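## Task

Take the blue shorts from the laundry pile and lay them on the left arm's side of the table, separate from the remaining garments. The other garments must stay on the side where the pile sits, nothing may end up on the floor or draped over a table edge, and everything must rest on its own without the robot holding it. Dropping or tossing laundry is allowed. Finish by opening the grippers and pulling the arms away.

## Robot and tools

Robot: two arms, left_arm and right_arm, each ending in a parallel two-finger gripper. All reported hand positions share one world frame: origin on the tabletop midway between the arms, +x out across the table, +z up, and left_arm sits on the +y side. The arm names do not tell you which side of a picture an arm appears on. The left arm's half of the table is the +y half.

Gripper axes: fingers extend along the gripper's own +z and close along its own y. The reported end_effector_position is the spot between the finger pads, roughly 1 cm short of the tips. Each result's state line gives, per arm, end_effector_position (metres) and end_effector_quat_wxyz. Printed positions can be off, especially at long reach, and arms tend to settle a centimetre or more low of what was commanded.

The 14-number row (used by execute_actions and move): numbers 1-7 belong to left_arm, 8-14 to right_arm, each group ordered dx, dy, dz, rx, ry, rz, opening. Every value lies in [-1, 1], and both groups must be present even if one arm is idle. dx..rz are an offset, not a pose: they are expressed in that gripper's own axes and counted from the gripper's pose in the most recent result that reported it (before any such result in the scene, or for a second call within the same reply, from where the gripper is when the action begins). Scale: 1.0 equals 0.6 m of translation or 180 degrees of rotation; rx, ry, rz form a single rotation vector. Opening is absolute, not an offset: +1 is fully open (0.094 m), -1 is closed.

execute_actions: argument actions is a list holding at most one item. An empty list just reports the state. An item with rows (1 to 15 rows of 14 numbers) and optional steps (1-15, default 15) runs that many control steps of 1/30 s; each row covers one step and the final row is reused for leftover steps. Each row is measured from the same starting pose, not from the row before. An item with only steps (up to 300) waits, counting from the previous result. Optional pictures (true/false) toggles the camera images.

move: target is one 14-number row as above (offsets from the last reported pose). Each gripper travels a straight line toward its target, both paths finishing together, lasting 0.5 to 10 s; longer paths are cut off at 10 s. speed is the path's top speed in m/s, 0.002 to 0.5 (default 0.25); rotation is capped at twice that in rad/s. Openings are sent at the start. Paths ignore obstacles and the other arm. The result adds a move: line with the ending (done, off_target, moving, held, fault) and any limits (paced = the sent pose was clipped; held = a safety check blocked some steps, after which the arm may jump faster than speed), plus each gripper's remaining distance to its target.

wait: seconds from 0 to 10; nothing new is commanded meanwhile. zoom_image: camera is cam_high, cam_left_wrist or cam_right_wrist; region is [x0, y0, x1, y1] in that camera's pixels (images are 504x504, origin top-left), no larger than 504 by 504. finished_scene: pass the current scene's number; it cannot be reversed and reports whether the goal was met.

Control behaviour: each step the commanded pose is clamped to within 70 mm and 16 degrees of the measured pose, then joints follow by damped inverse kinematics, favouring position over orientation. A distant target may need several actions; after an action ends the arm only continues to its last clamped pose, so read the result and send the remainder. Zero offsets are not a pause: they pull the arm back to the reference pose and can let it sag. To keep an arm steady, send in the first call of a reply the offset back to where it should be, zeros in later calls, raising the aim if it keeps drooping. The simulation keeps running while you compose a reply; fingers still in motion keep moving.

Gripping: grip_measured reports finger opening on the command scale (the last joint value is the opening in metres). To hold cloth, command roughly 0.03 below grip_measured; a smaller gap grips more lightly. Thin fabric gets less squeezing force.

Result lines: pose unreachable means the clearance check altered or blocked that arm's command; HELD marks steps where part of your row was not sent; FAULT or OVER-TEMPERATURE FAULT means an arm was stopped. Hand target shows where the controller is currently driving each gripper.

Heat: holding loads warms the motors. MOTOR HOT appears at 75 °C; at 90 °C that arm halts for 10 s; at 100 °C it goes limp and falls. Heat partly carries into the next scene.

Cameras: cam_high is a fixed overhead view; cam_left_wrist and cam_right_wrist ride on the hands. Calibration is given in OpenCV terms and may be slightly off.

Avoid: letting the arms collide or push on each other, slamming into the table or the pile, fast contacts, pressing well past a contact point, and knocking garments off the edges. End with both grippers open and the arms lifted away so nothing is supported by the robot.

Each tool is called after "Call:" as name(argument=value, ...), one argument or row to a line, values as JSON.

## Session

Call:
execute_actions(
  actions=[],
)

Scene clock: 0.00 s of 6000.00 s.
left_arm: end_effector_position=(+0.3861, +0.2844, +0.4023) grip_measured=+1.000 end_effector_quat_wxyz=(+0.702, -0.015, +0.712, +0.008) | right_arm: end_effector_position=(+0.3745, -0.3190, +0.4145) grip_measured=+1.000 end_effector_quat_wxyz=(+0.714, +0.013, +0.699, -0.017)
Joint positions: left_arm=[-0.012  1.048  1.042 -0.009  0.004 -0.011  0.094] | right_arm=[ 0.001  1.055  1.059  0.017  0.    -0.005  0.094]
Joint velocities: left_arm=[-0.002  0.002 -0.007 -0.066 -0.066 -0.022  0.   ] | right_arm=[-0.012  0.022  0.007 -0.022 -0.007 -0.022  0.   ]
Motor temperatures (°C, as the motors report them): left_arm=[25 29 27 27 27 26] | right_arm=[26 30 26 28 25 28]
Hand target (left_arm): +0.383, +0.284, +0.415; +0.714, -0.016, +0.700, +0.007
Hand target (right_arm): +0.372, -0.319, +0.421; +0.719, +0.013, +0.695, -0.018

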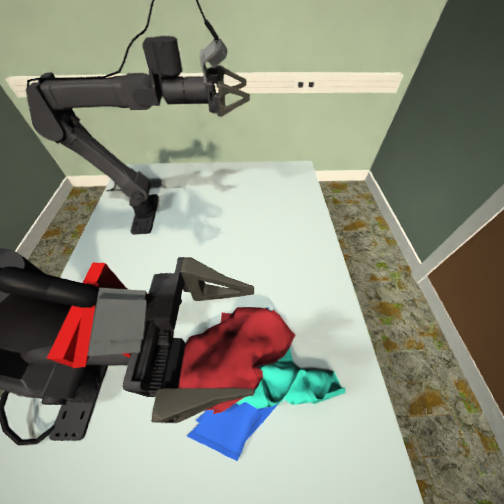

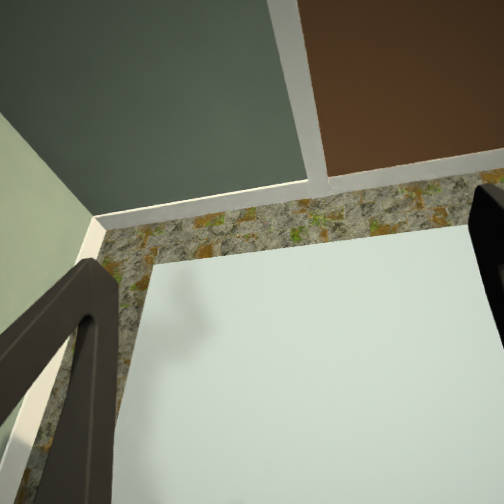

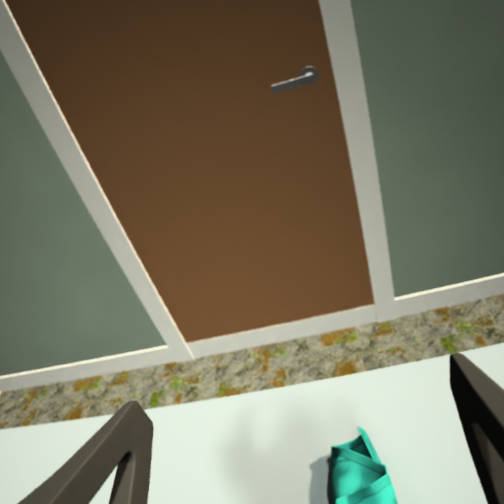

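Call:
zoom_image(
  camera="cam_high",
  region=[140, 290, 360, 490],
)

Region (140, 290, 360, 490) of cam_high's 504x504 image, scaled by 2.291, with more detail than that image has; it fills the top 458 rows of this view, and the rest is white.

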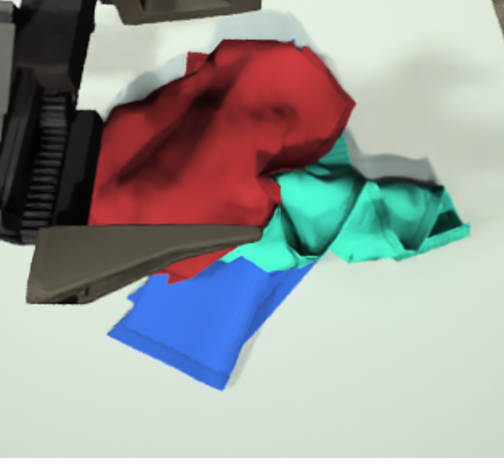

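Call:
move(
  target=[-0.01, 0, 0, 0, 0, 0, 1, 0.5075, -0.17, -0.1008, 0.3849, 0.3849, 0.3849, 1],
  speed=0.4,
)

Scene clock: 61.77 s of 6000.00 s.
left_arm: end_effector_position=(+0.3860, +0.2844, +0.3973) grip_measured=+1.000 end_effector_quat_wxyz=(+0.695, -0.016, +0.719, +0.008) | right_arm: end_effector_position=(+0.3132, -0.4184, +0.0986) grip_measured=+1.000 end_effector_quat_wxyz=(+0.010, +0.716, +0.698, +0.003)
Joint positions: left_arm=[-0.012  1.048  1.042 -0.03   0.004 -0.011  0.094] | right_arm=[-0.3    1.823  1.475 -1.202  0.003  1.251  0.094]
Joint velocities: left_arm=[-0.012  0.017 -0.017 -0.007 -0.066 -0.037  0.   ] | right_arm=[-0.007  0.012 -0.012 -0.066 -0.066 -0.022  0.   ]
Motor temperatures (°C, as the motors report them): left_arm=[25 29 29 33 27 26] | right_arm=[26 30 29 34 25 28]
Hand target (left_arm): +0.386, +0.284, +0.408; +0.702, -0.015, +0.712, +0.008
Hand target (right_arm): +0.315, -0.421, +0.103; +0.010, +0.720, +0.693, +0.005
Off the commanded pose (left_arm): 0.011 m, 1 deg.
Off the commanded pose (right_arm): 0.011 m, 1 deg.
After step 90, 55.57 s passed at rest.
move: off_target (left_arm, right_arm)
camera_calibration (this result's frames):
cam_left_wrist: T_world_to_cam=[[0.0173248, -0.967821, -0.251044, 0.367746], [-0.812479, 0.132709, -0.567686, 0.504354], [0.582734, 0.213803, -0.784034, 0.115842], [0, 0, 0, 1]] pos_world=[0.335901, 0.264212, 0.469459]
cam_right_wrist: T_world_to_cam=[[-0.948247, 0.306298, -0.083724, 0.438394], [0.214939, 0.813235, 0.540787, 0.269775], [0.233729, 0.494804, -0.836983, 0.331186], [0, 0, 0, 1]] pos_world=[0.280313, -0.517542, 0.16801]

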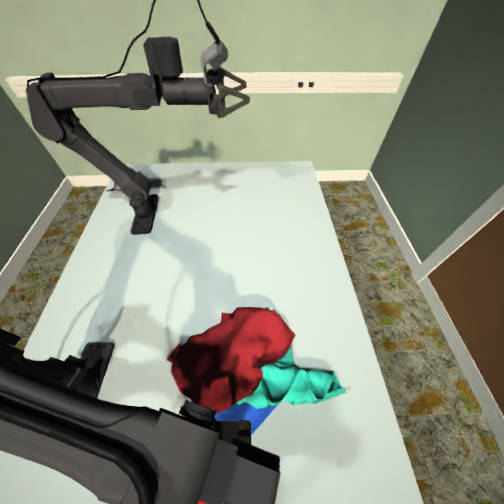

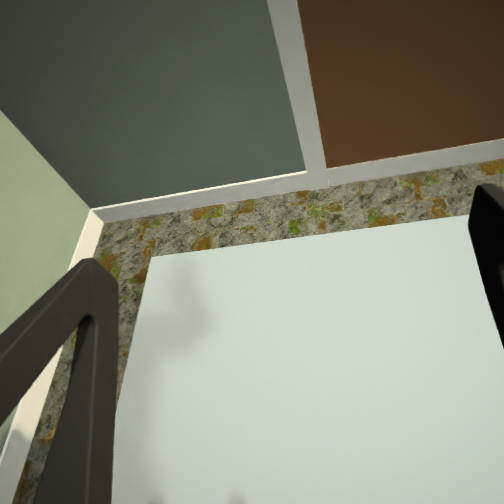

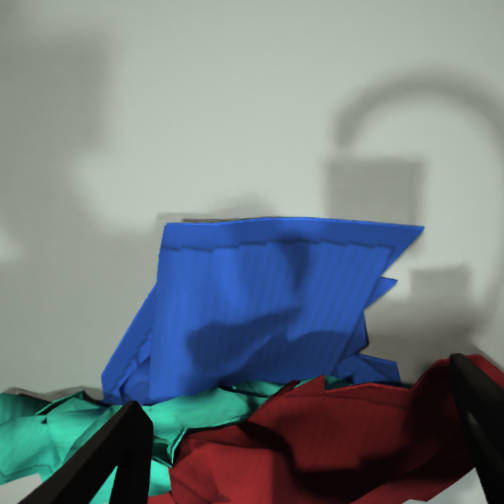

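Call:
move(
  target=[-0.01, 0, 0, 0, 0, 0, 1, 0.0237, -0.0031, 0.1374, 0, 0, 0, 1],
  speed=0.15,
)

Scene clock: 78.23 s of 6000.00 s.
left_arm: end_effector_position=(+0.3858, +0.2844, +0.3924) grip_measured=+1.000 end_effector_quat_wxyz=(+0.687, -0.016, +0.726, +0.008) | right_arm: end_effector_position=(+0.3123, -0.4075, +0.0205) grip_measured=+1.000 end_effector_quat_wxyz=(+0.012, +0.716, +0.697, +0.006)
Joint positions: left_arm=[-0.012  1.048  1.042 -0.049  0.004 -0.011  0.094] | right_arm=[-0.272  1.877  1.223 -0.89   0.002  1.282  0.094]
Joint velocities: left_arm=[ 0.007 -0.022 -0.012 -0.022 -0.095  0.022  0.   ] | right_arm=[ 0.007 -0.002 -0.022  0.081 -0.007  0.007  0.   ]
Motor temperatures (°C, as the motors report them): left_arm=[25 29 29 34 27 26] | right_arm=[26 31 29 32 25 28]
Hand target (left_arm): +0.386, +0.284, +0.403; +0.695, -0.016, +0.719, +0.008
Hand target (right_arm): +0.312, -0.404, +0.016; +0.010, +0.716, +0.698, +0.003
Off the commanded pose (left_arm): 0.011 m, 1 deg.
Off the commanded pose (right_arm): 0.005 m, 0 deg.
After step 90, 12.27 s passed at rest.
move: off_target (left_arm)
camera_calibration (this result's frames):
cam_left_wrist: T_world_to_cam=[[0.0123522, -0.968004, -0.250632, 0.368313], [-0.823573, 0.1323, -0.551566, 0.499447], [0.567076, 0.213227, -0.795587, 0.12285], [0, 0, 0, 1]] pos_world=[0.337116, 0.264257, 0.465526]
cam_right_wrist: T_world_to_cam=[[-0.946794, 0.3088, -0.0906849, 0.42828], [0.213044, 0.812542, 0.542575, 0.303558], [0.241232, 0.494387, -0.835098, 0.258116], [0, 0, 0, 1]] pos_world=[0.278556, -0.506515, 0.0896875]

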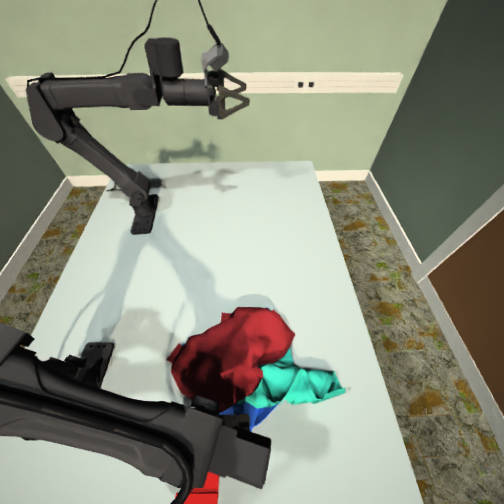

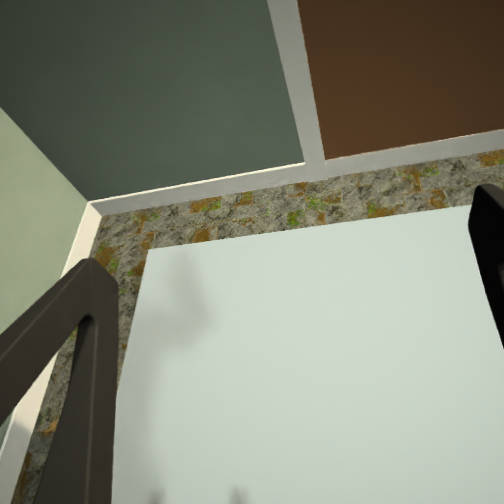

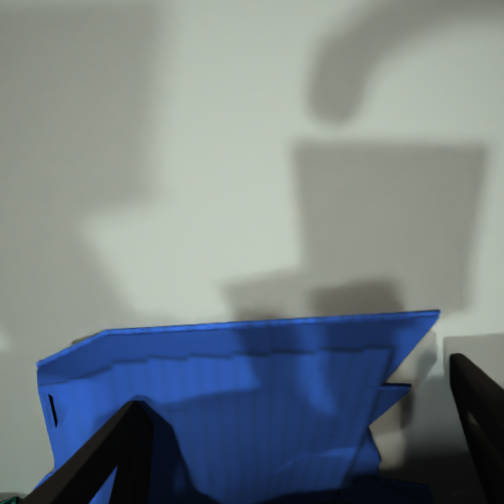

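Call:
execute_actions(
  actions=[
    {"rows": [[-0.01,0,0,0,0,0,1, 0,0,0.008,0,0,0,-1]], "steps": 15},
  ],
)

Scene clock: 82.77 s of 6000.00 s.
left_arm: end_effector_position=(+0.3855, +0.2844, +0.3877) grip_measured=+1.000 end_effector_quat_wxyz=(+0.681, -0.016, +0.733, +0.007) | right_arm: end_effector_position=(+0.3148, -0.4083, +0.0206) grip_measured=-0.995 end_effector_quat_wxyz=(+0.017, +0.717, +0.697, +0.008)
Joint positions: left_arm=[-0.012  1.048  1.042 -0.068  0.004 -0.011  0.094] | right_arm=[-0.272  1.877  1.223 -0.879  0.002  1.282  0.   ]
Joint velocities: left_arm=[ 0.007 -0.007  0.007  0.007 -0.037 -0.066  0.   ] | right_arm=[-0.027  0.002  0.012  0.095  0.037  0.022  0.   ]
Motor temperatures (°C, as the motors report them): left_arm=[25 29 30 34 27 26] | right_arm=[26 31 29 31 25 28]
Hand target (left_arm): +0.386, +0.284, +0.398; +0.688, -0.016, +0.726, +0.008
Hand target (right_arm): +0.312, -0.407, +0.016; +0.012, +0.717, +0.697, +0.006
Off the commanded pose (left_arm): 0.011 m, 1 deg.
Off the commanded pose (right_arm): 0.005 m, 1 deg.
Steps of this call (steps 1 to 90: nothing new was sent; then 1.03 s passed at rest; steps 91 to 105: all 15 steps of this action). Readings (end_effector_position):
91: left_arm (+0.3858, +0.2844, +0.3920) | right_arm (+0.3128, -0.4076, +0.0205)
92: left_arm (+0.3857, +0.2844, +0.3913) | right_arm (+0.3132, -0.4078, +0.0205)
94: left_arm (+0.3856, +0.2844, +0.3898) | right_arm (+0.3139, -0.4080, +0.0206)
98: left_arm (+0.3855, +0.2844, +0.3883) | right_arm (+0.3145, -0.4082, +0.0206)
105: the state above
camera_calibration (this result's frames):
cam_left_wrist: T_world_to_cam=[[0.00757947, -0.968179, -0.250143, 0.36882], [-0.833936, 0.131919, -0.535861, 0.4946], [0.551808, 0.212665, -0.8064, 0.129499], [0, 0, 0, 1]] pos_world=[0.338211, 0.264297, 0.461723]
cam_right_wrist: T_world_to_cam=[[-0.945701, 0.308843, -0.101317, 0.430823], [0.207846, 0.814255, 0.542022, 0.305992], [0.249898, 0.491533, -0.834234, 0.254074], [0, 0, 0, 1]] pos_world=[0.280338, -0.507098, 0.0897519]

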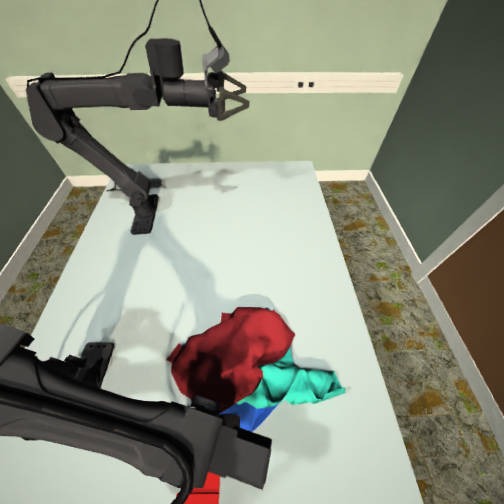

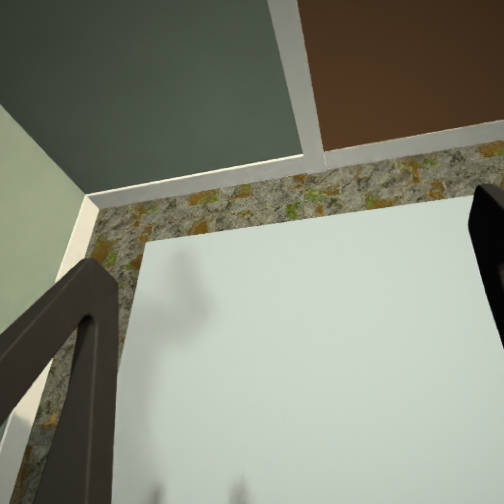

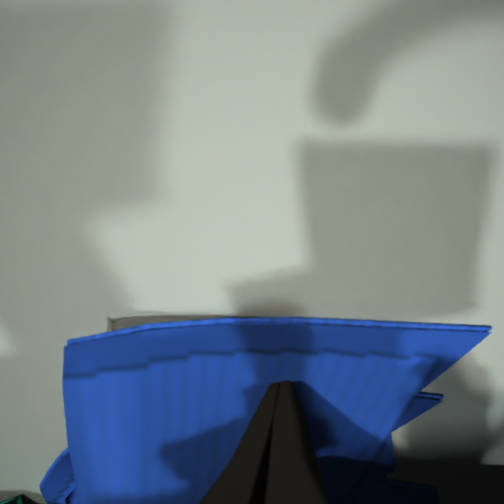

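Call:
move(
  target=[-0.01, 0, 0, 0, 0, 0, 1, -0.0882, 0.0083, -0.1645, 0, 0, 0, -1],
  speed=0.2,
)

Scene clock: 95.63 s of 6000.00 s.
left_arm: end_effector_position=(+0.3851, +0.2844, +0.3828) grip_measured=+1.000 end_effector_quat_wxyz=(+0.673, -0.016, +0.739, +0.007) | right_arm: end_effector_position=(+0.3156, -0.4591, +0.1136) grip_measured=-0.995 end_effector_quat_wxyz=(+0.015, +0.717, +0.697, +0.006)
Joint positions: left_arm=[-0.012  1.048  1.042 -0.088  0.004 -0.011  0.094] | right_arm=[-0.407  1.877  1.604 -1.266 -0.001  1.148  0.   ]
Joint velocities: left_arm=[-0.007 -0.002  0.007 -0.007 -0.007  0.022  0.   ] | right_arm=[ 0.007 -0.007 -0.007 -0.037  0.007  0.037 -0.   ]
Motor temperatures (°C, as the motors report them): left_arm=[25 29 30 34 27 26] | right_arm=[26 32 28 30 25 28]
Hand target (left_arm): +0.386, +0.284, +0.394; +0.681, -0.016, +0.732, +0.007
Hand target (right_arm): +0.316, -0.461, +0.120; +0.018, +0.716, +0.697, +0.007
Off the commanded pose (left_arm): 0.011 m, 1 deg.
Off the commanded pose (right_arm): 0.007 m, 0 deg.
After step 90, 8.60 s passed at rest.
move: off_target (left_arm)
camera_calibration (this result's frames):
cam_left_wrist: T_world_to_cam=[[0.00272179, -0.968358, -0.24955, 0.369297], [-0.844197, 0.131541, -0.519642, 0.489529], [0.536026, 0.212083, -0.817127, 0.13619], [0, 0, 0, 1]] pos_world=[0.339253, 0.264336, 0.457822]
cam_right_wrist: T_world_to_cam=[[-0.945862, 0.310321, -0.0951062, 0.456693], [0.212548, 0.813675, 0.54107, 0.295134], [0.245291, 0.491563, -0.835582, 0.358077], [0, 0, 0, 1]] pos_world=[0.281405, -0.557882, 0.182949]

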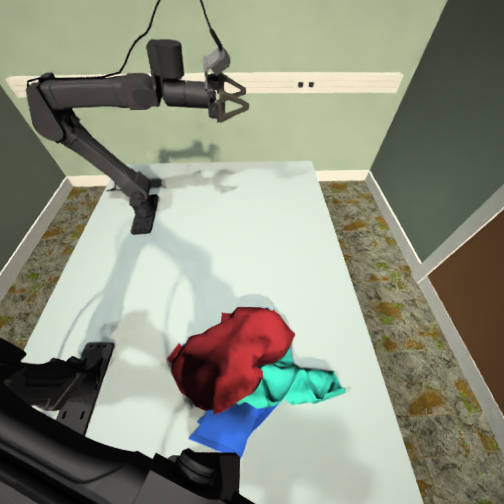

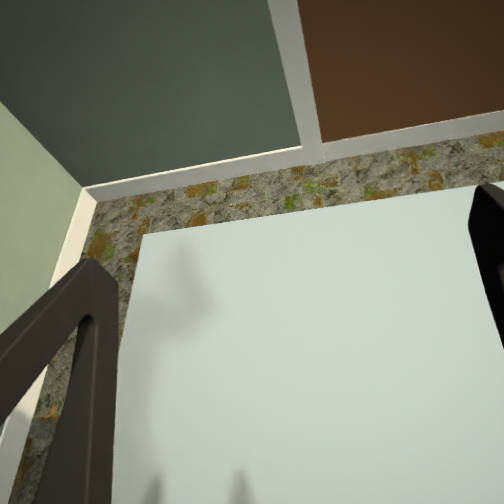

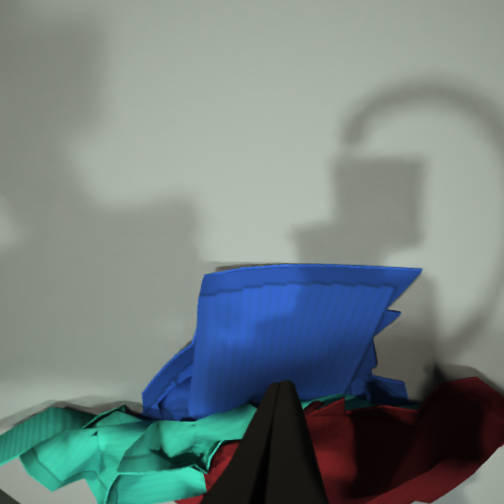

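Call:
move(
  target=[0.135, 0.077, 0.037, 0, 0.5, 0, 1, 0.1008, -0.0040, 0.1748, 0, 0, 0, 1],
  speed=0.2,
)

Scene clock: 130.57 s of 6000.00 s.
left_arm: end_effector_position=(+0.3983, +0.3262, +0.3035) grip_measured=+1.000 end_effector_quat_wxyz=(+0.214, -0.026, +0.976, +0.013) | right_arm: end_effector_position=(+0.3208, -0.4024, +0.0186) grip_measured=+1.000 end_effector_quat_wxyz=(+0.025, +0.718, +0.695, +0.014)
Joint positions: left_arm=[ 0.102  1.869  2.306 -1.576  0.027  0.092  0.094] | right_arm=[-0.251  1.877  1.213 -0.849 -0.001  1.307  0.094]
Joint velocities: left_arm=[ 0.012 -0.012  0.007 -0.022 -0.022 -0.022  0.   ] | right_arm=[-0.012 -0.007  0.007 -0.037 -0.066  0.037  0.   ]
Motor temperatures (°C, as the motors report them): left_arm=[25 29 30 34 27 26] | right_arm=[26 33 29 29 25 28]
Hand target (left_arm): +0.397, +0.331, +0.302; +0.210, -0.026, +0.977, +0.019
Hand target (right_arm): +0.317, -0.398, +0.009; +0.014, +0.717, +0.697, +0.007
Off the commanded pose (left_arm): 0.006 m, 30 deg; orientation clipped at the last step of the last action.
Off the commanded pose (right_arm): 0.011 m, 2 deg.
joint sent to its limit (left arm) — the command would take joint 4 (wrist pitch) past its lower limit, so that joint was sent only as far as its limit.
After step 90, 27.70 s passed at rest.
move: off_target (left_arm, right_arm); limits=paced
camera_calibration (this result's frames):
cam_left_wrist: T_world_to_cam=[[-0.18587, -0.975377, -0.118712, 0.427644], [-0.876621, 0.110039, 0.46843, 0.174053], [-0.443833, 0.191133, -0.875489, 0.470185], [0, 0, 0, 1]] pos_world=[0.440749, 0.308094, 0.380877]
cam_right_wrist: T_world_to_cam=[[-0.94205, 0.312749, -0.121366, 0.435279], [0.200346, 0.814666, 0.544225, 0.303626], [0.269078, 0.488372, -0.830114, 0.240485], [0, 0, 0, 1]] pos_world=[0.284515, -0.500933, 0.0872172]

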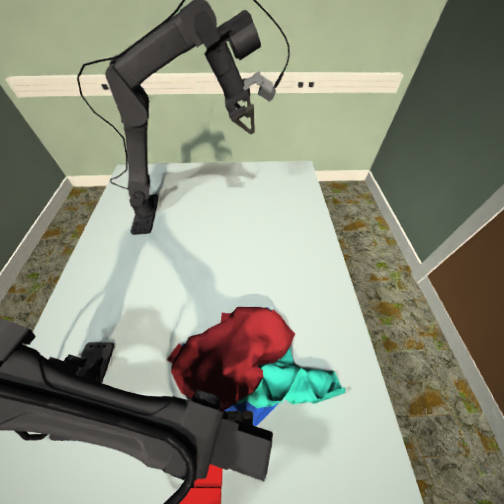

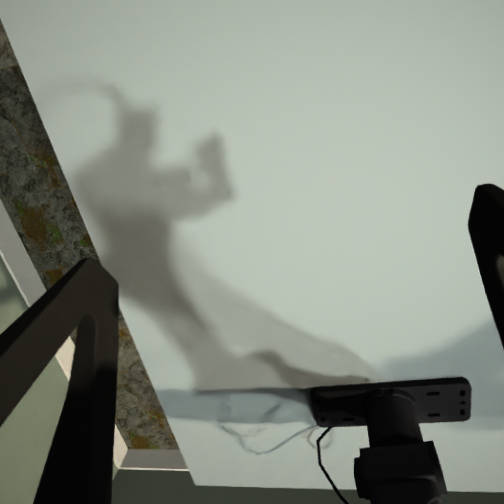

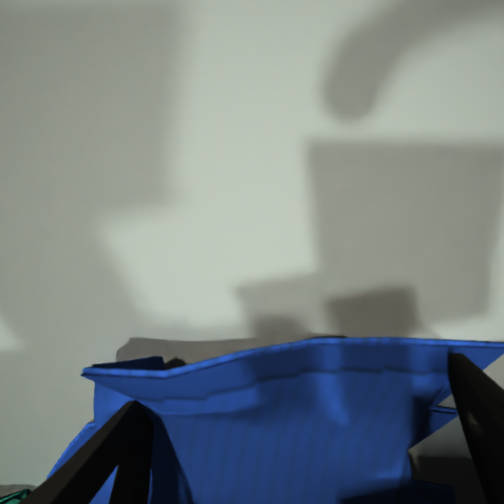

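Pressed lower this time. Closing again while holding the lower aim.

Call:
execute_actions(
  actions=[
    {"rows": [[0,0,0,0,0,0,1, 0,0,0.016,0,0,0,-1]], "steps": 15},
  ],
)

Scene clock: 134.13 s of 6000.00 s.
left_arm: end_effector_position=(+0.3983, +0.3265, +0.3035) grip_measured=+1.000 end_effector_quat_wxyz=(+0.214, -0.026, +0.976, +0.014) | right_arm: end_effector_position=(+0.3254, -0.4038, +0.0175) grip_measured=-0.995 end_effector_quat_wxyz=(+0.034, +0.718, +0.695, +0.020)
Joint positions: left_arm=[ 0.102  1.869  2.306 -1.576  0.025  0.093  0.094] | right_arm=[-0.251  1.877  1.207 -0.821 -0.001  1.308  0.   ]
Joint velocities: left_arm=[-0.017  0.002  0.002  0.022 -0.037 -0.11   0.   ] | right_arm=[-0.017 -0.007 -0.012  0.095 -0.022 -0.051 -0.   ]
Motor temperatures (°C, as the motors report them): left_arm=[25 29 30 34 27 26] | right_arm=[26 33 29 29 25 28]
Hand target (left_arm): +0.398, +0.326, +0.303; +0.214, -0.026, +0.976, +0.013
Hand target (right_arm): +0.321, -0.402, +0.009; +0.025, +0.718, +0.695, +0.014
Off the commanded pose (left_arm): 0.000 m, 0 deg.
Off the commanded pose (right_arm): 0.010 m, 1 deg.
Steps of this call (steps 1 to 90: nothing new was sent; then 0.07 s passed at rest; steps 91 to 105: all 15 steps of this action). Readings (end_effector_position):
91: left_arm (+0.3983, +0.3265, +0.3035) | right_arm (+0.3216, -0.4027, +0.0185)
92: left_arm (+0.3983, +0.3265, +0.3035) | right_arm (+0.3226, -0.4030, +0.0183)
94: left_arm (+0.3983, +0.3265, +0.3035) | right_arm (+0.3239, -0.4034, +0.0179)
98: left_arm (+0.3983, +0.3265, +0.3035) | right_arm (+0.3247, -0.4036, +0.0175)
105: the state above
camera_calibration (this result's frames):
cam_left_wrist: T_world_to_cam=[[-0.185802, -0.975153, -0.120639, 0.428447], [-0.876497, 0.108994, 0.468906, 0.174125], [-0.444106, 0.192863, -0.874971, 0.469479], [0, 0, 0, 1]] pos_world=[0.440726, 0.308278, 0.38082]
cam_right_wrist: T_world_to_cam=[[-0.938941, 0.312996, -0.142909, 0.439338], [0.189956, 0.817847, 0.543178, 0.30909], [0.28689, 0.482866, -0.827366, 0.231012], [0, 0, 0, 1]] pos_world=[0.287525, -0.501847, 0.0860256]

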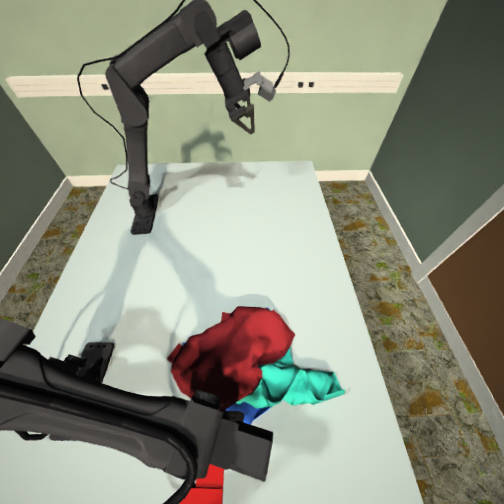

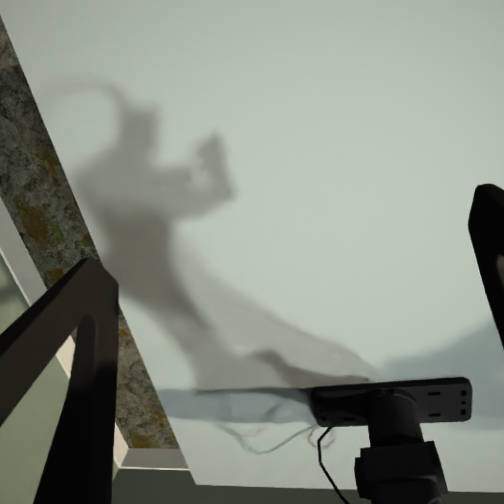

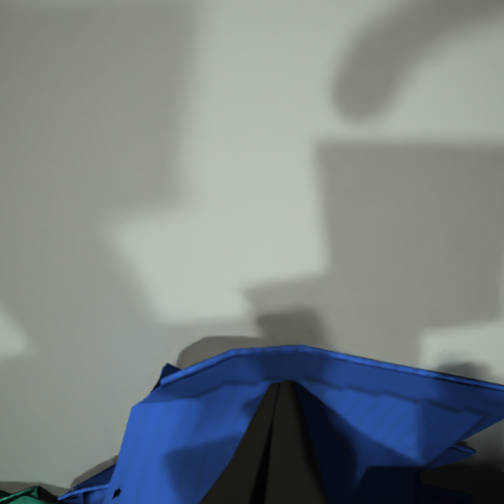

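Call:
execute_actions(
  actions=[
    {"rows": [[0,0,0,0,0,0,1, -0.02,0,-0.1,0,0,0,-1]], "steps": 15},
  ],
)

Scene clock: 143.37 s of 6000.00 s.
left_arm: end_effector_position=(+0.3983, +0.3265, +0.3035) grip_measured=+1.000 end_effector_quat_wxyz=(+0.214, -0.026, +0.976, +0.014) | right_arm: end_effector_position=(+0.3249, -0.4135, +0.0730) grip_measured=-0.995 end_effector_quat_wxyz=(+0.039, +0.719, +0.694, +0.022)
Joint positions: left_arm=[ 0.102  1.869  2.306 -1.576  0.025  0.093  0.094] | right_arm=[-0.28   1.81   1.352 -1.023 -0.004  1.282  0.   ]
Joint velocities: left_arm=[ 0.002 -0.007 -0.002  0.022 -0.037 -0.022  0.   ] | right_arm=[ 0.007  0.007 -0.012 -0.139 -0.066 -0.007 -0.001]
Motor temperatures (°C, as the motors report them): left_arm=[25 29 29 33 27 26] | right_arm=[26 32 28 29 25 28]
Hand target (left_arm): +0.398, +0.327, +0.303; +0.214, -0.026, +0.976, +0.014
Hand target (right_arm): +0.321, -0.415, +0.078; +0.035, +0.718, +0.695, +0.019
Off the commanded pose (left_arm): 0.000 m, 0 deg.
Off the commanded pose (right_arm): 0.007 m, 1 deg.
Steps of this call (steps 1 to 90: nothing new was sent; then 5.73 s passed at rest; steps 91 to 105: all 15 steps of this action). Readings (end_effector_position):
91: left_arm (+0.3983, +0.3265, +0.3035) | right_arm (+0.3242, -0.4039, +0.0210)
92: left_arm (+0.3983, +0.3265, +0.3035) | right_arm (+0.3219, -0.4043, +0.0268)
94: left_arm (+0.3983, +0.3265, +0.3035) | right_arm (+0.3247, -0.4093, +0.0450)
98: left_arm (+0.3983, +0.3265, +0.3035) | right_arm (+0.3334, -0.4163, +0.0723)
105: the state above
camera_calibration (this result's frames):
cam_left_wrist: T_world_to_cam=[[-0.185802, -0.975153, -0.120639, 0.428447], [-0.876497, 0.108994, 0.468906, 0.174125], [-0.444106, 0.192863, -0.874971, 0.469479], [0, 0, 0, 1]] pos_world=[0.440726, 0.308278, 0.38082]
cam_right_wrist: T_world_to_cam=[[-0.936951, 0.314296, -0.152774, 0.450468], [0.186081, 0.818748, 0.543162, 0.288559], [0.295797, 0.480488, -0.825612, 0.277704], [0, 0, 0, 1]] pos_world=[0.286227, -0.511272, 0.141361]

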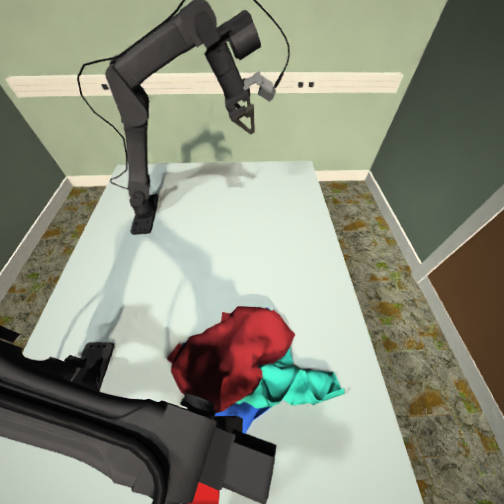

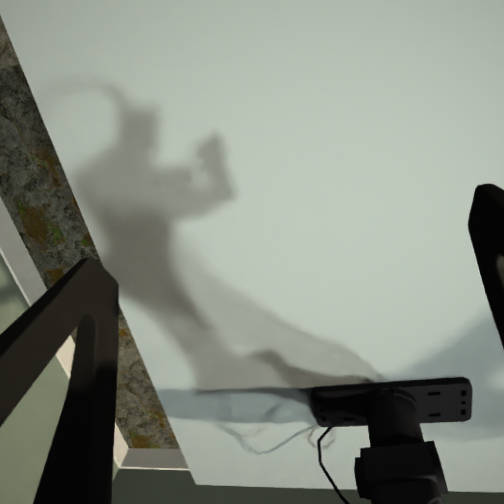

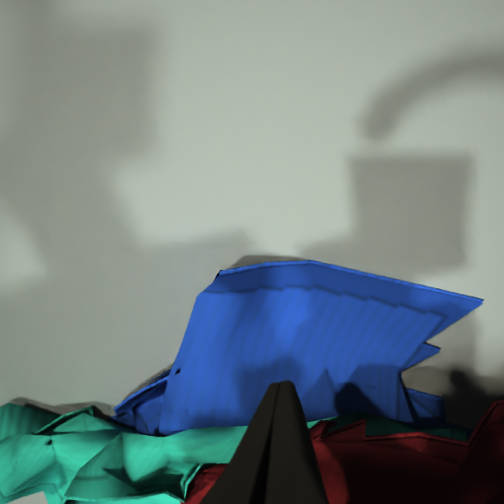

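Call:
move(
  target=[0, 0, 0, 0, 0, 0, 1, -0.0238, 0.0089, 0.0063, 0, 0, -0.5, 0.7],
  speed=0.3,
)

Scene clock: 192.43 s of 6000.00 s.
left_arm: end_effector_position=(+0.3983, +0.3265, +0.3035) grip_measured=+1.000 end_effector_quat_wxyz=(+0.214, -0.026, +0.976, +0.014) | right_arm: end_effector_position=(+0.3191, -0.4208, +0.0678) grip_measured=+0.699 end_effector_quat_wxyz=(+0.031, +0.017, +0.999, -0.009)
Joint positions: left_arm=[ 0.102  1.869  2.306 -1.576  0.025  0.093  0.094] | right_arm=[-0.305  1.826  1.352 -1.033 -0.004 -0.315  0.08 ]
Joint velocities: left_arm=[-0.002 -0.007 -0.012 -0.139 -0.007 -0.037  0.   ] | right_arm=[-0.012  0.002 -0.012 -0.022 -0.022 -0.051  0.   ]
Motor temperatures (°C, as the motors report them): left_arm=[25 30 29 31 27 26] | right_arm=[26 33 29 27 25 28]
Hand target (left_arm): +0.398, +0.327, +0.303; +0.214, -0.026, +0.976, +0.014
Hand target (right_arm): +0.330, -0.428, +0.070; +0.043, +0.017, +0.999, -0.012
Off the commanded pose (left_arm): 0.000 m, 0 deg.
Off the commanded pose (right_arm): 0.013 m, 1 deg.
After step 90, 42.83 s passed at rest.
move: off_target (right_arm)
camera_calibration (this result's frames):
cam_left_wrist: T_world_to_cam=[[-0.185802, -0.975153, -0.120639, 0.428447], [-0.876497, 0.108994, 0.468906, 0.174125], [-0.444106, 0.192863, -0.874971, 0.469479], [0, 0, 0, 1]] pos_world=[0.440726, 0.308278, 0.38082]
cam_right_wrist: T_world_to_cam=[[-0.312126, -0.947732, -0.0661892, -0.289735], [-0.837737, 0.241702, 0.489671, 0.385964], [-0.448079, 0.208288, -0.869391, 0.404432], [0, 0, 0, 1]] pos_world=[0.414119, -0.452118, 0.143437]

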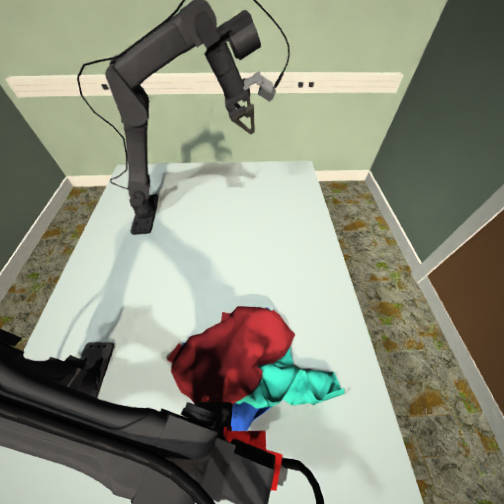

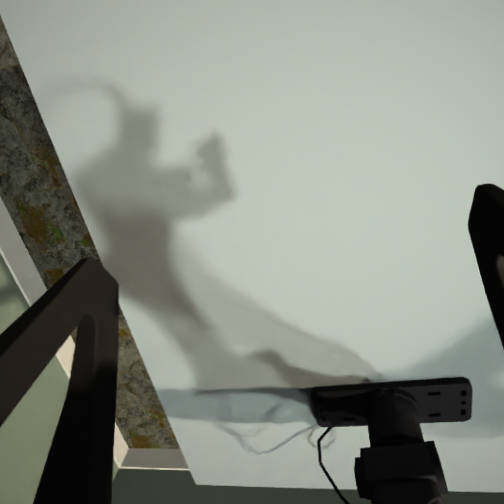

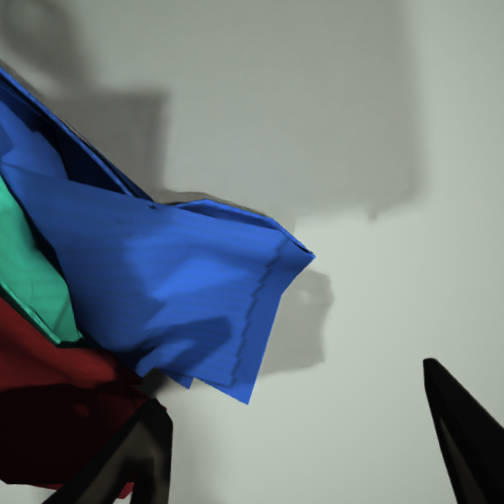

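Call:
move(
  target=[0, 0, 0, 0, 0, 0, 1, 0.0069, 0.0230, 0.0989, 0, 0, 0, 0.7],
  speed=0.12,
)

Scene clock: 215.13 s of 6000.00 s.
left_arm: end_effector_position=(+0.3983, +0.3265, +0.3035) grip_measured=+1.000 end_effector_quat_wxyz=(+0.214, -0.026, +0.976, +0.014) | right_arm: end_effector_position=(+0.3126, -0.4083, +0.0127) grip_measured=+0.699 end_effector_quat_wxyz=(+0.023, +0.017, +1.000, -0.004)
Joint positions: left_arm=[ 0.102  1.869  2.306 -1.576  0.025  0.093  0.094] | right_arm=[-0.277  1.876  1.186 -0.835 -0.005 -0.288  0.08 ]
Joint velocities: left_arm=[-0.002 -0.007 -0.012 -0.022 -0.007 -0.022  0.   ] | right_arm=[-0.002 -0.017 -0.012  0.022 -0.007  0.037 -0.   ]
Motor temperatures (°C, as the motors report them): left_arm=[25 30 29 31 27 26] | right_arm=[26 32 30 27 25 28]
Hand target (left_arm): +0.398, +0.327, +0.303; +0.214, -0.026, +0.976, +0.014
Hand target (right_arm): +0.318, -0.407, +0.008; +0.031, +0.017, +0.999, -0.008
Off the commanded pose (left_arm): 0.000 m, 0 deg.
Off the commanded pose (right_arm): 0.008 m, 1 deg.
After step 90, 18.73 s passed at rest.
move: done
camera_calibration (this result's frames):
cam_left_wrist: T_world_to_cam=[[-0.185802, -0.975153, -0.120639, 0.428447], [-0.876497, 0.108994, 0.468906, 0.174125], [-0.444106, 0.192863, -0.874971, 0.469479], [0, 0, 0, 1]] pos_world=[0.440726, 0.308278, 0.38082]
cam_right_wrist: T_world_to_cam=[[-0.312449, -0.947416, -0.0691194, -0.283347], [-0.829528, 0.236667, 0.505838, 0.39969], [-0.462881, 0.215385, -0.859855, 0.358426], [0, 0, 0, 1]] pos_world=[0.408931, -0.44024, 0.086431]

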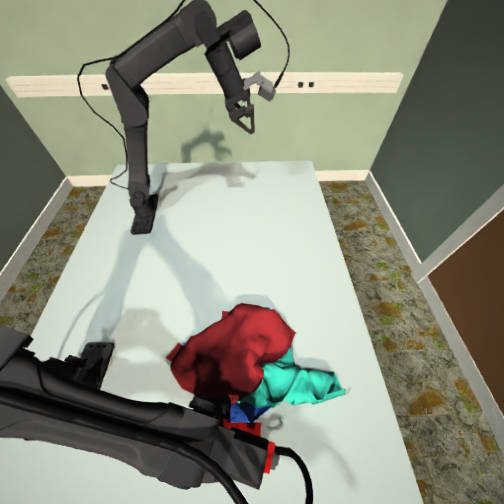

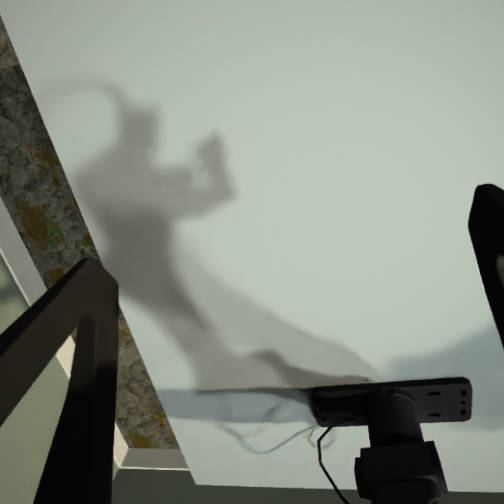

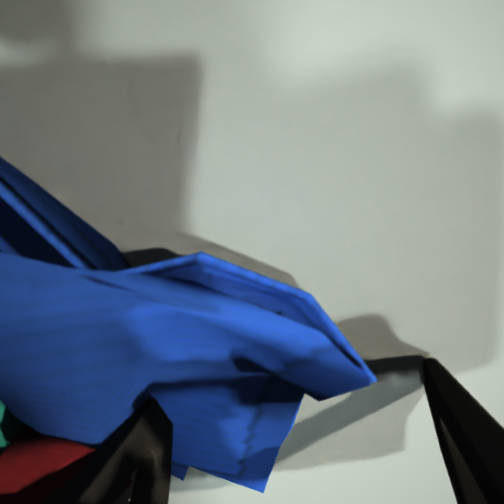

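Call:
execute_actions(
  actions=[
    {"rows": [[0,0,0,0,0,0,1, 0,0,0.008,0,0,0,-1]], "steps": 15},
  ],
)

Scene clock: 218.53 s of 6000.00 s.
left_arm: end_effector_position=(+0.3983, +0.3265, +0.3035) grip_measured=+1.000 end_effector_quat_wxyz=(+0.214, -0.026, +0.976, +0.014) | right_arm: end_effector_position=(+0.3132, -0.4076, +0.0127) grip_measured=-0.983 end_effector_quat_wxyz=(+0.024, +0.017, +1.000, -0.002)
Joint positions: left_arm=[ 0.102  1.869  2.306 -1.576  0.025  0.093  0.094] | right_arm=[-0.277  1.876  1.186 -0.834 -0.01  -0.288  0.001]
Joint velocities: left_arm=[-0.002 -0.007  0.002 -0.095  0.022  0.007  0.   ] | right_arm=[-0.002 -0.017  0.002  0.037 -0.081 -0.051  0.   ]
Motor temperatures (°C, as the motors report them): left_arm=[25 30 29 31 27 26] | right_arm=[26 32 29 27 25 28]
Hand target (left_arm): +0.398, +0.327, +0.303; +0.214, -0.026, +0.976, +0.014
Hand target (right_arm): +0.313, -0.408, +0.008; +0.023, +0.017, +1.000, -0.004
Off the commanded pose (left_arm): 0.000 m, 0 deg.
Off the commanded pose (right_arm): 0.005 m, 0 deg.
Steps of this call (steps 1 to 87: nothing new was sent; steps 88 to 102: all 15 steps of this action). Readings (end_effector_position):
88: left_arm (+0.3983, +0.3265, +0.3035) | right_arm (+0.3128, -0.4081, +0.0127)
89: left_arm (+0.3983, +0.3265, +0.3035) | right_arm (+0.3129, -0.4078, +0.0127)
91: left_arm (+0.3983, +0.3265, +0.3035) | right_arm (+0.3130, -0.4075, +0.0127)
95: left_arm (+0.3983, +0.3265, +0.3035) | right_arm (+0.3132, -0.4076, +0.0127)
102: the state above
camera_calibration (this result's frames):
cam_left_wrist: T_world_to_cam=[[-0.185802, -0.975153, -0.120639, 0.428447], [-0.876497, 0.108994, 0.468906, 0.174125], [-0.444106, 0.192863, -0.874971, 0.469479], [0, 0, 0, 1]] pos_world=[0.440726, 0.308278, 0.38082]
cam_right_wrist: T_world_to_cam=[[-0.312402, -0.947058, -0.0740747, -0.28227], [-0.830834, 0.234591, 0.50466, 0.399536], [-0.460565, 0.219201, -0.860134, 0.359369], [0, 0, 0, 1]] pos_world=[0.409279, -0.439827, 0.0865665]

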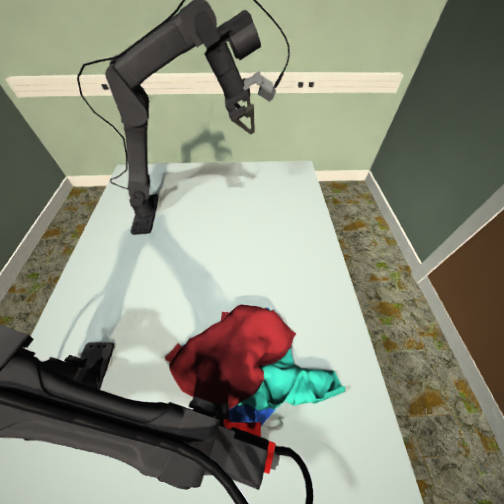

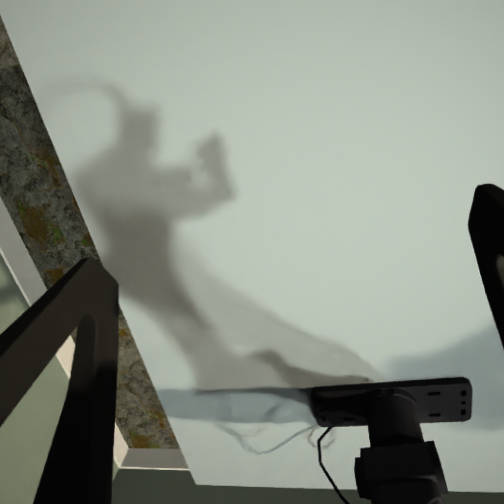

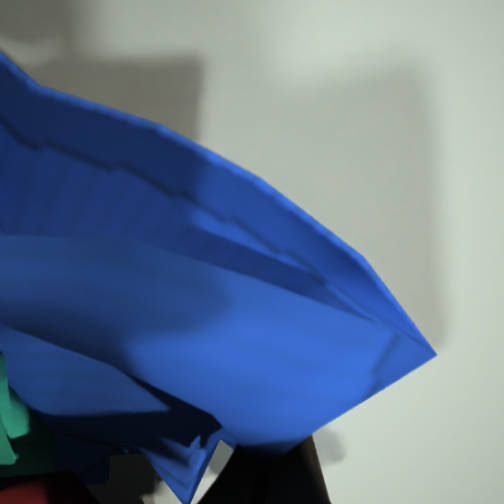

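Call:
move(
  target=[0, 0, 0, 0, 0, 0, 1, -0.0163, -0.1045, -0.1948, 0, 0, 0, -1],
  speed=0.2,
)

Scene clock: 227.03 s of 6000.00 s.
left_arm: end_effector_position=(+0.3983, +0.3265, +0.3035) grip_measured=+1.000 end_effector_quat_wxyz=(+0.214, -0.026, +0.976, +0.014) | right_arm: end_effector_position=(+0.3144, -0.4693, +0.1283) grip_measured=-0.983 end_effector_quat_wxyz=(+0.023, +0.018, +1.000, -0.006)
Joint positions: left_arm=[ 0.102  1.869  2.306 -1.576  0.025  0.093  0.094] | right_arm=[-0.438  1.876  1.659 -1.308 -0.01  -0.447  0.001]
Joint velocities: left_arm=[-0.002 -0.007  0.002  0.066  0.022 -0.066  0.   ] | right_arm=[ 0.012  0.012 -0.002 -0.007  0.022 -0.022  0.   ]
Motor temperatures (°C, as the motors report them): left_arm=[25 30 29 31 27 26] | right_arm=[26 32 29 27 25 28]
Hand target (left_arm): +0.398, +0.327, +0.303; +0.214, -0.026, +0.976, +0.014
Hand target (right_arm): +0.316, -0.472, +0.130; +0.024, +0.017, +1.000, -0.004
Off the commanded pose (left_arm): 0.000 m, 0 deg.
Off the commanded pose (right_arm): 0.002 m, 0 deg.
After step 90, 4.13 s passed at rest.
move: done
camera_calibration (this result's frames):
cam_left_wrist: T_world_to_cam=[[-0.185802, -0.975153, -0.120639, 0.428447], [-0.876497, 0.108994, 0.468906, 0.174125], [-0.444106, 0.192863, -0.874971, 0.469479], [0, 0, 0, 1]] pos_world=[0.440726, 0.308278, 0.38082]
cam_right_wrist: T_world_to_cam=[[-0.314505, -0.946919, -0.066571, -0.332032], [-0.829446, 0.240029, 0.504386, 0.3588], [-0.461633, 0.213849, -0.860908, 0.470829], [0, 0, 0, 1]] pos_world=[0.41053, -0.501216, 0.202263]

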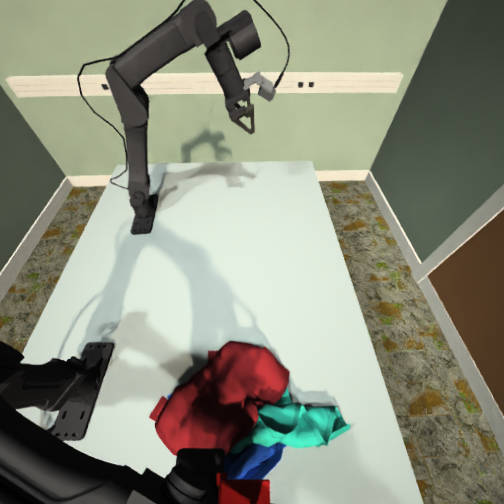

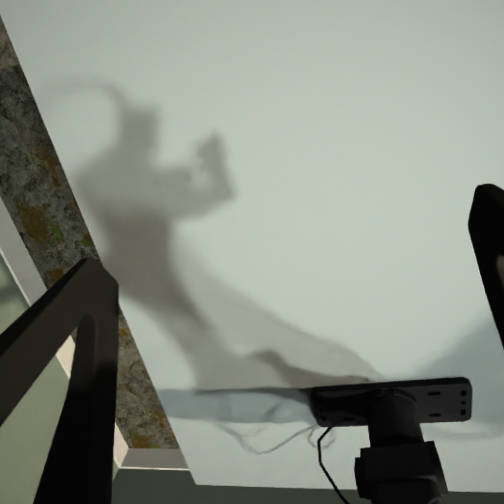

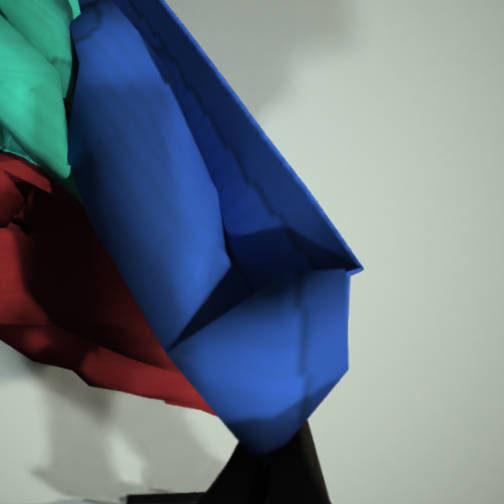

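Call:
move(
  target=[0, 0, 0, 0, 0, 0, 1, -0.0427, 0.0288, -0.3851, 0, -0.1, 0, -1],
  speed=0.25,
)

Scene clock: 239.17 s of 6000.00 s.
left_arm: end_effector_position=(+0.3983, +0.3265, +0.3035) grip_measured=+1.000 end_effector_quat_wxyz=(+0.214, -0.026, +0.976, +0.014) | right_arm: end_effector_position=(+0.3345, -0.4557, +0.3538) grip_measured=-0.984 end_effector_quat_wxyz=(+0.286, +0.022, +0.956, -0.066)
Joint positions: left_arm=[ 0.102  1.869  2.306 -1.576  0.025  0.093  0.094] | right_arm=[-0.438  1.732  2.291 -1.546 -0.13  -0.398  0.001]
Joint velocities: left_arm=[ 0.012  0.027 -0.007 -0.066  0.037 -0.022  0.   ] | right_arm=[-0.022  0.002 -0.007 -0.022  0.007  0.051  0.001]
Motor temperatures (°C, as the motors report them): left_arm=[25 30 29 31 27 26] | right_arm=[26 33 29 27 25 28]
Hand target (left_arm): +0.398, +0.327, +0.303; +0.214, -0.026, +0.976, +0.014
Hand target (right_arm): +0.333, -0.452, +0.362; +0.298, +0.023, +0.952, -0.062
Off the commanded pose (left_arm): 0.000 m, 0 deg.
Off the commanded pose (right_arm): 0.010 m, 14 deg.
joint sent to its limit (right arm) — the command would take joint 4 (wrist pitch) past its lower limit, so that joint was sent only as far as its limit.
After step 90, 7.73 s passed at rest.
move: off_target (right_arm)
camera_calibration (this result's frames):
cam_left_wrist: T_world_to_cam=[[-0.185802, -0.975153, -0.120639, 0.428447], [-0.876497, 0.108994, 0.468906, 0.174125], [-0.444106, 0.192863, -0.874971, 0.469479], [0, 0, 0, 1]] pos_world=[0.440726, 0.308278, 0.38082]
cam_right_wrist: T_world_to_cam=[[-0.277917, -0.95535, -0.100338, -0.301991], [-0.959473, 0.28114, -0.0192642, 0.506015], [0.0466131, 0.0909178, -0.994767, 0.492615], [0, 0, 0, 1]] pos_world=[0.378617, -0.475555, 0.469484]

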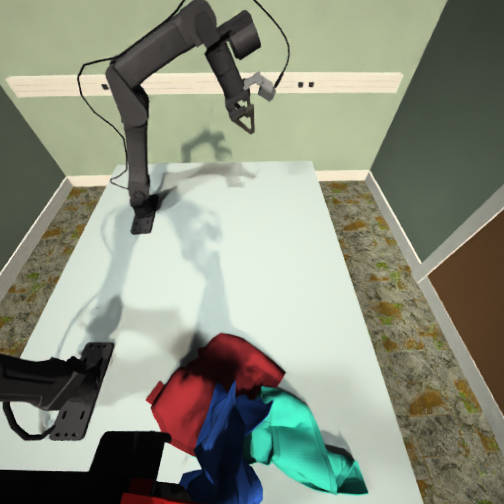

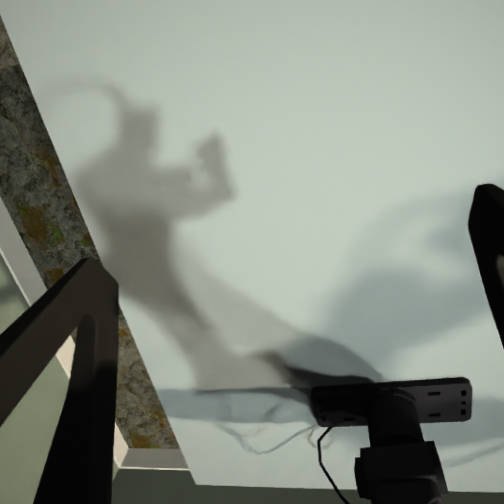

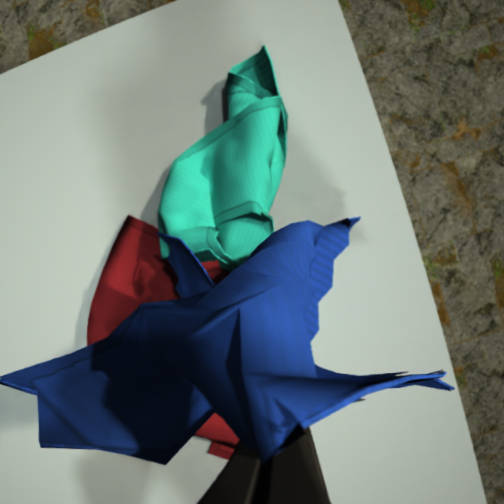

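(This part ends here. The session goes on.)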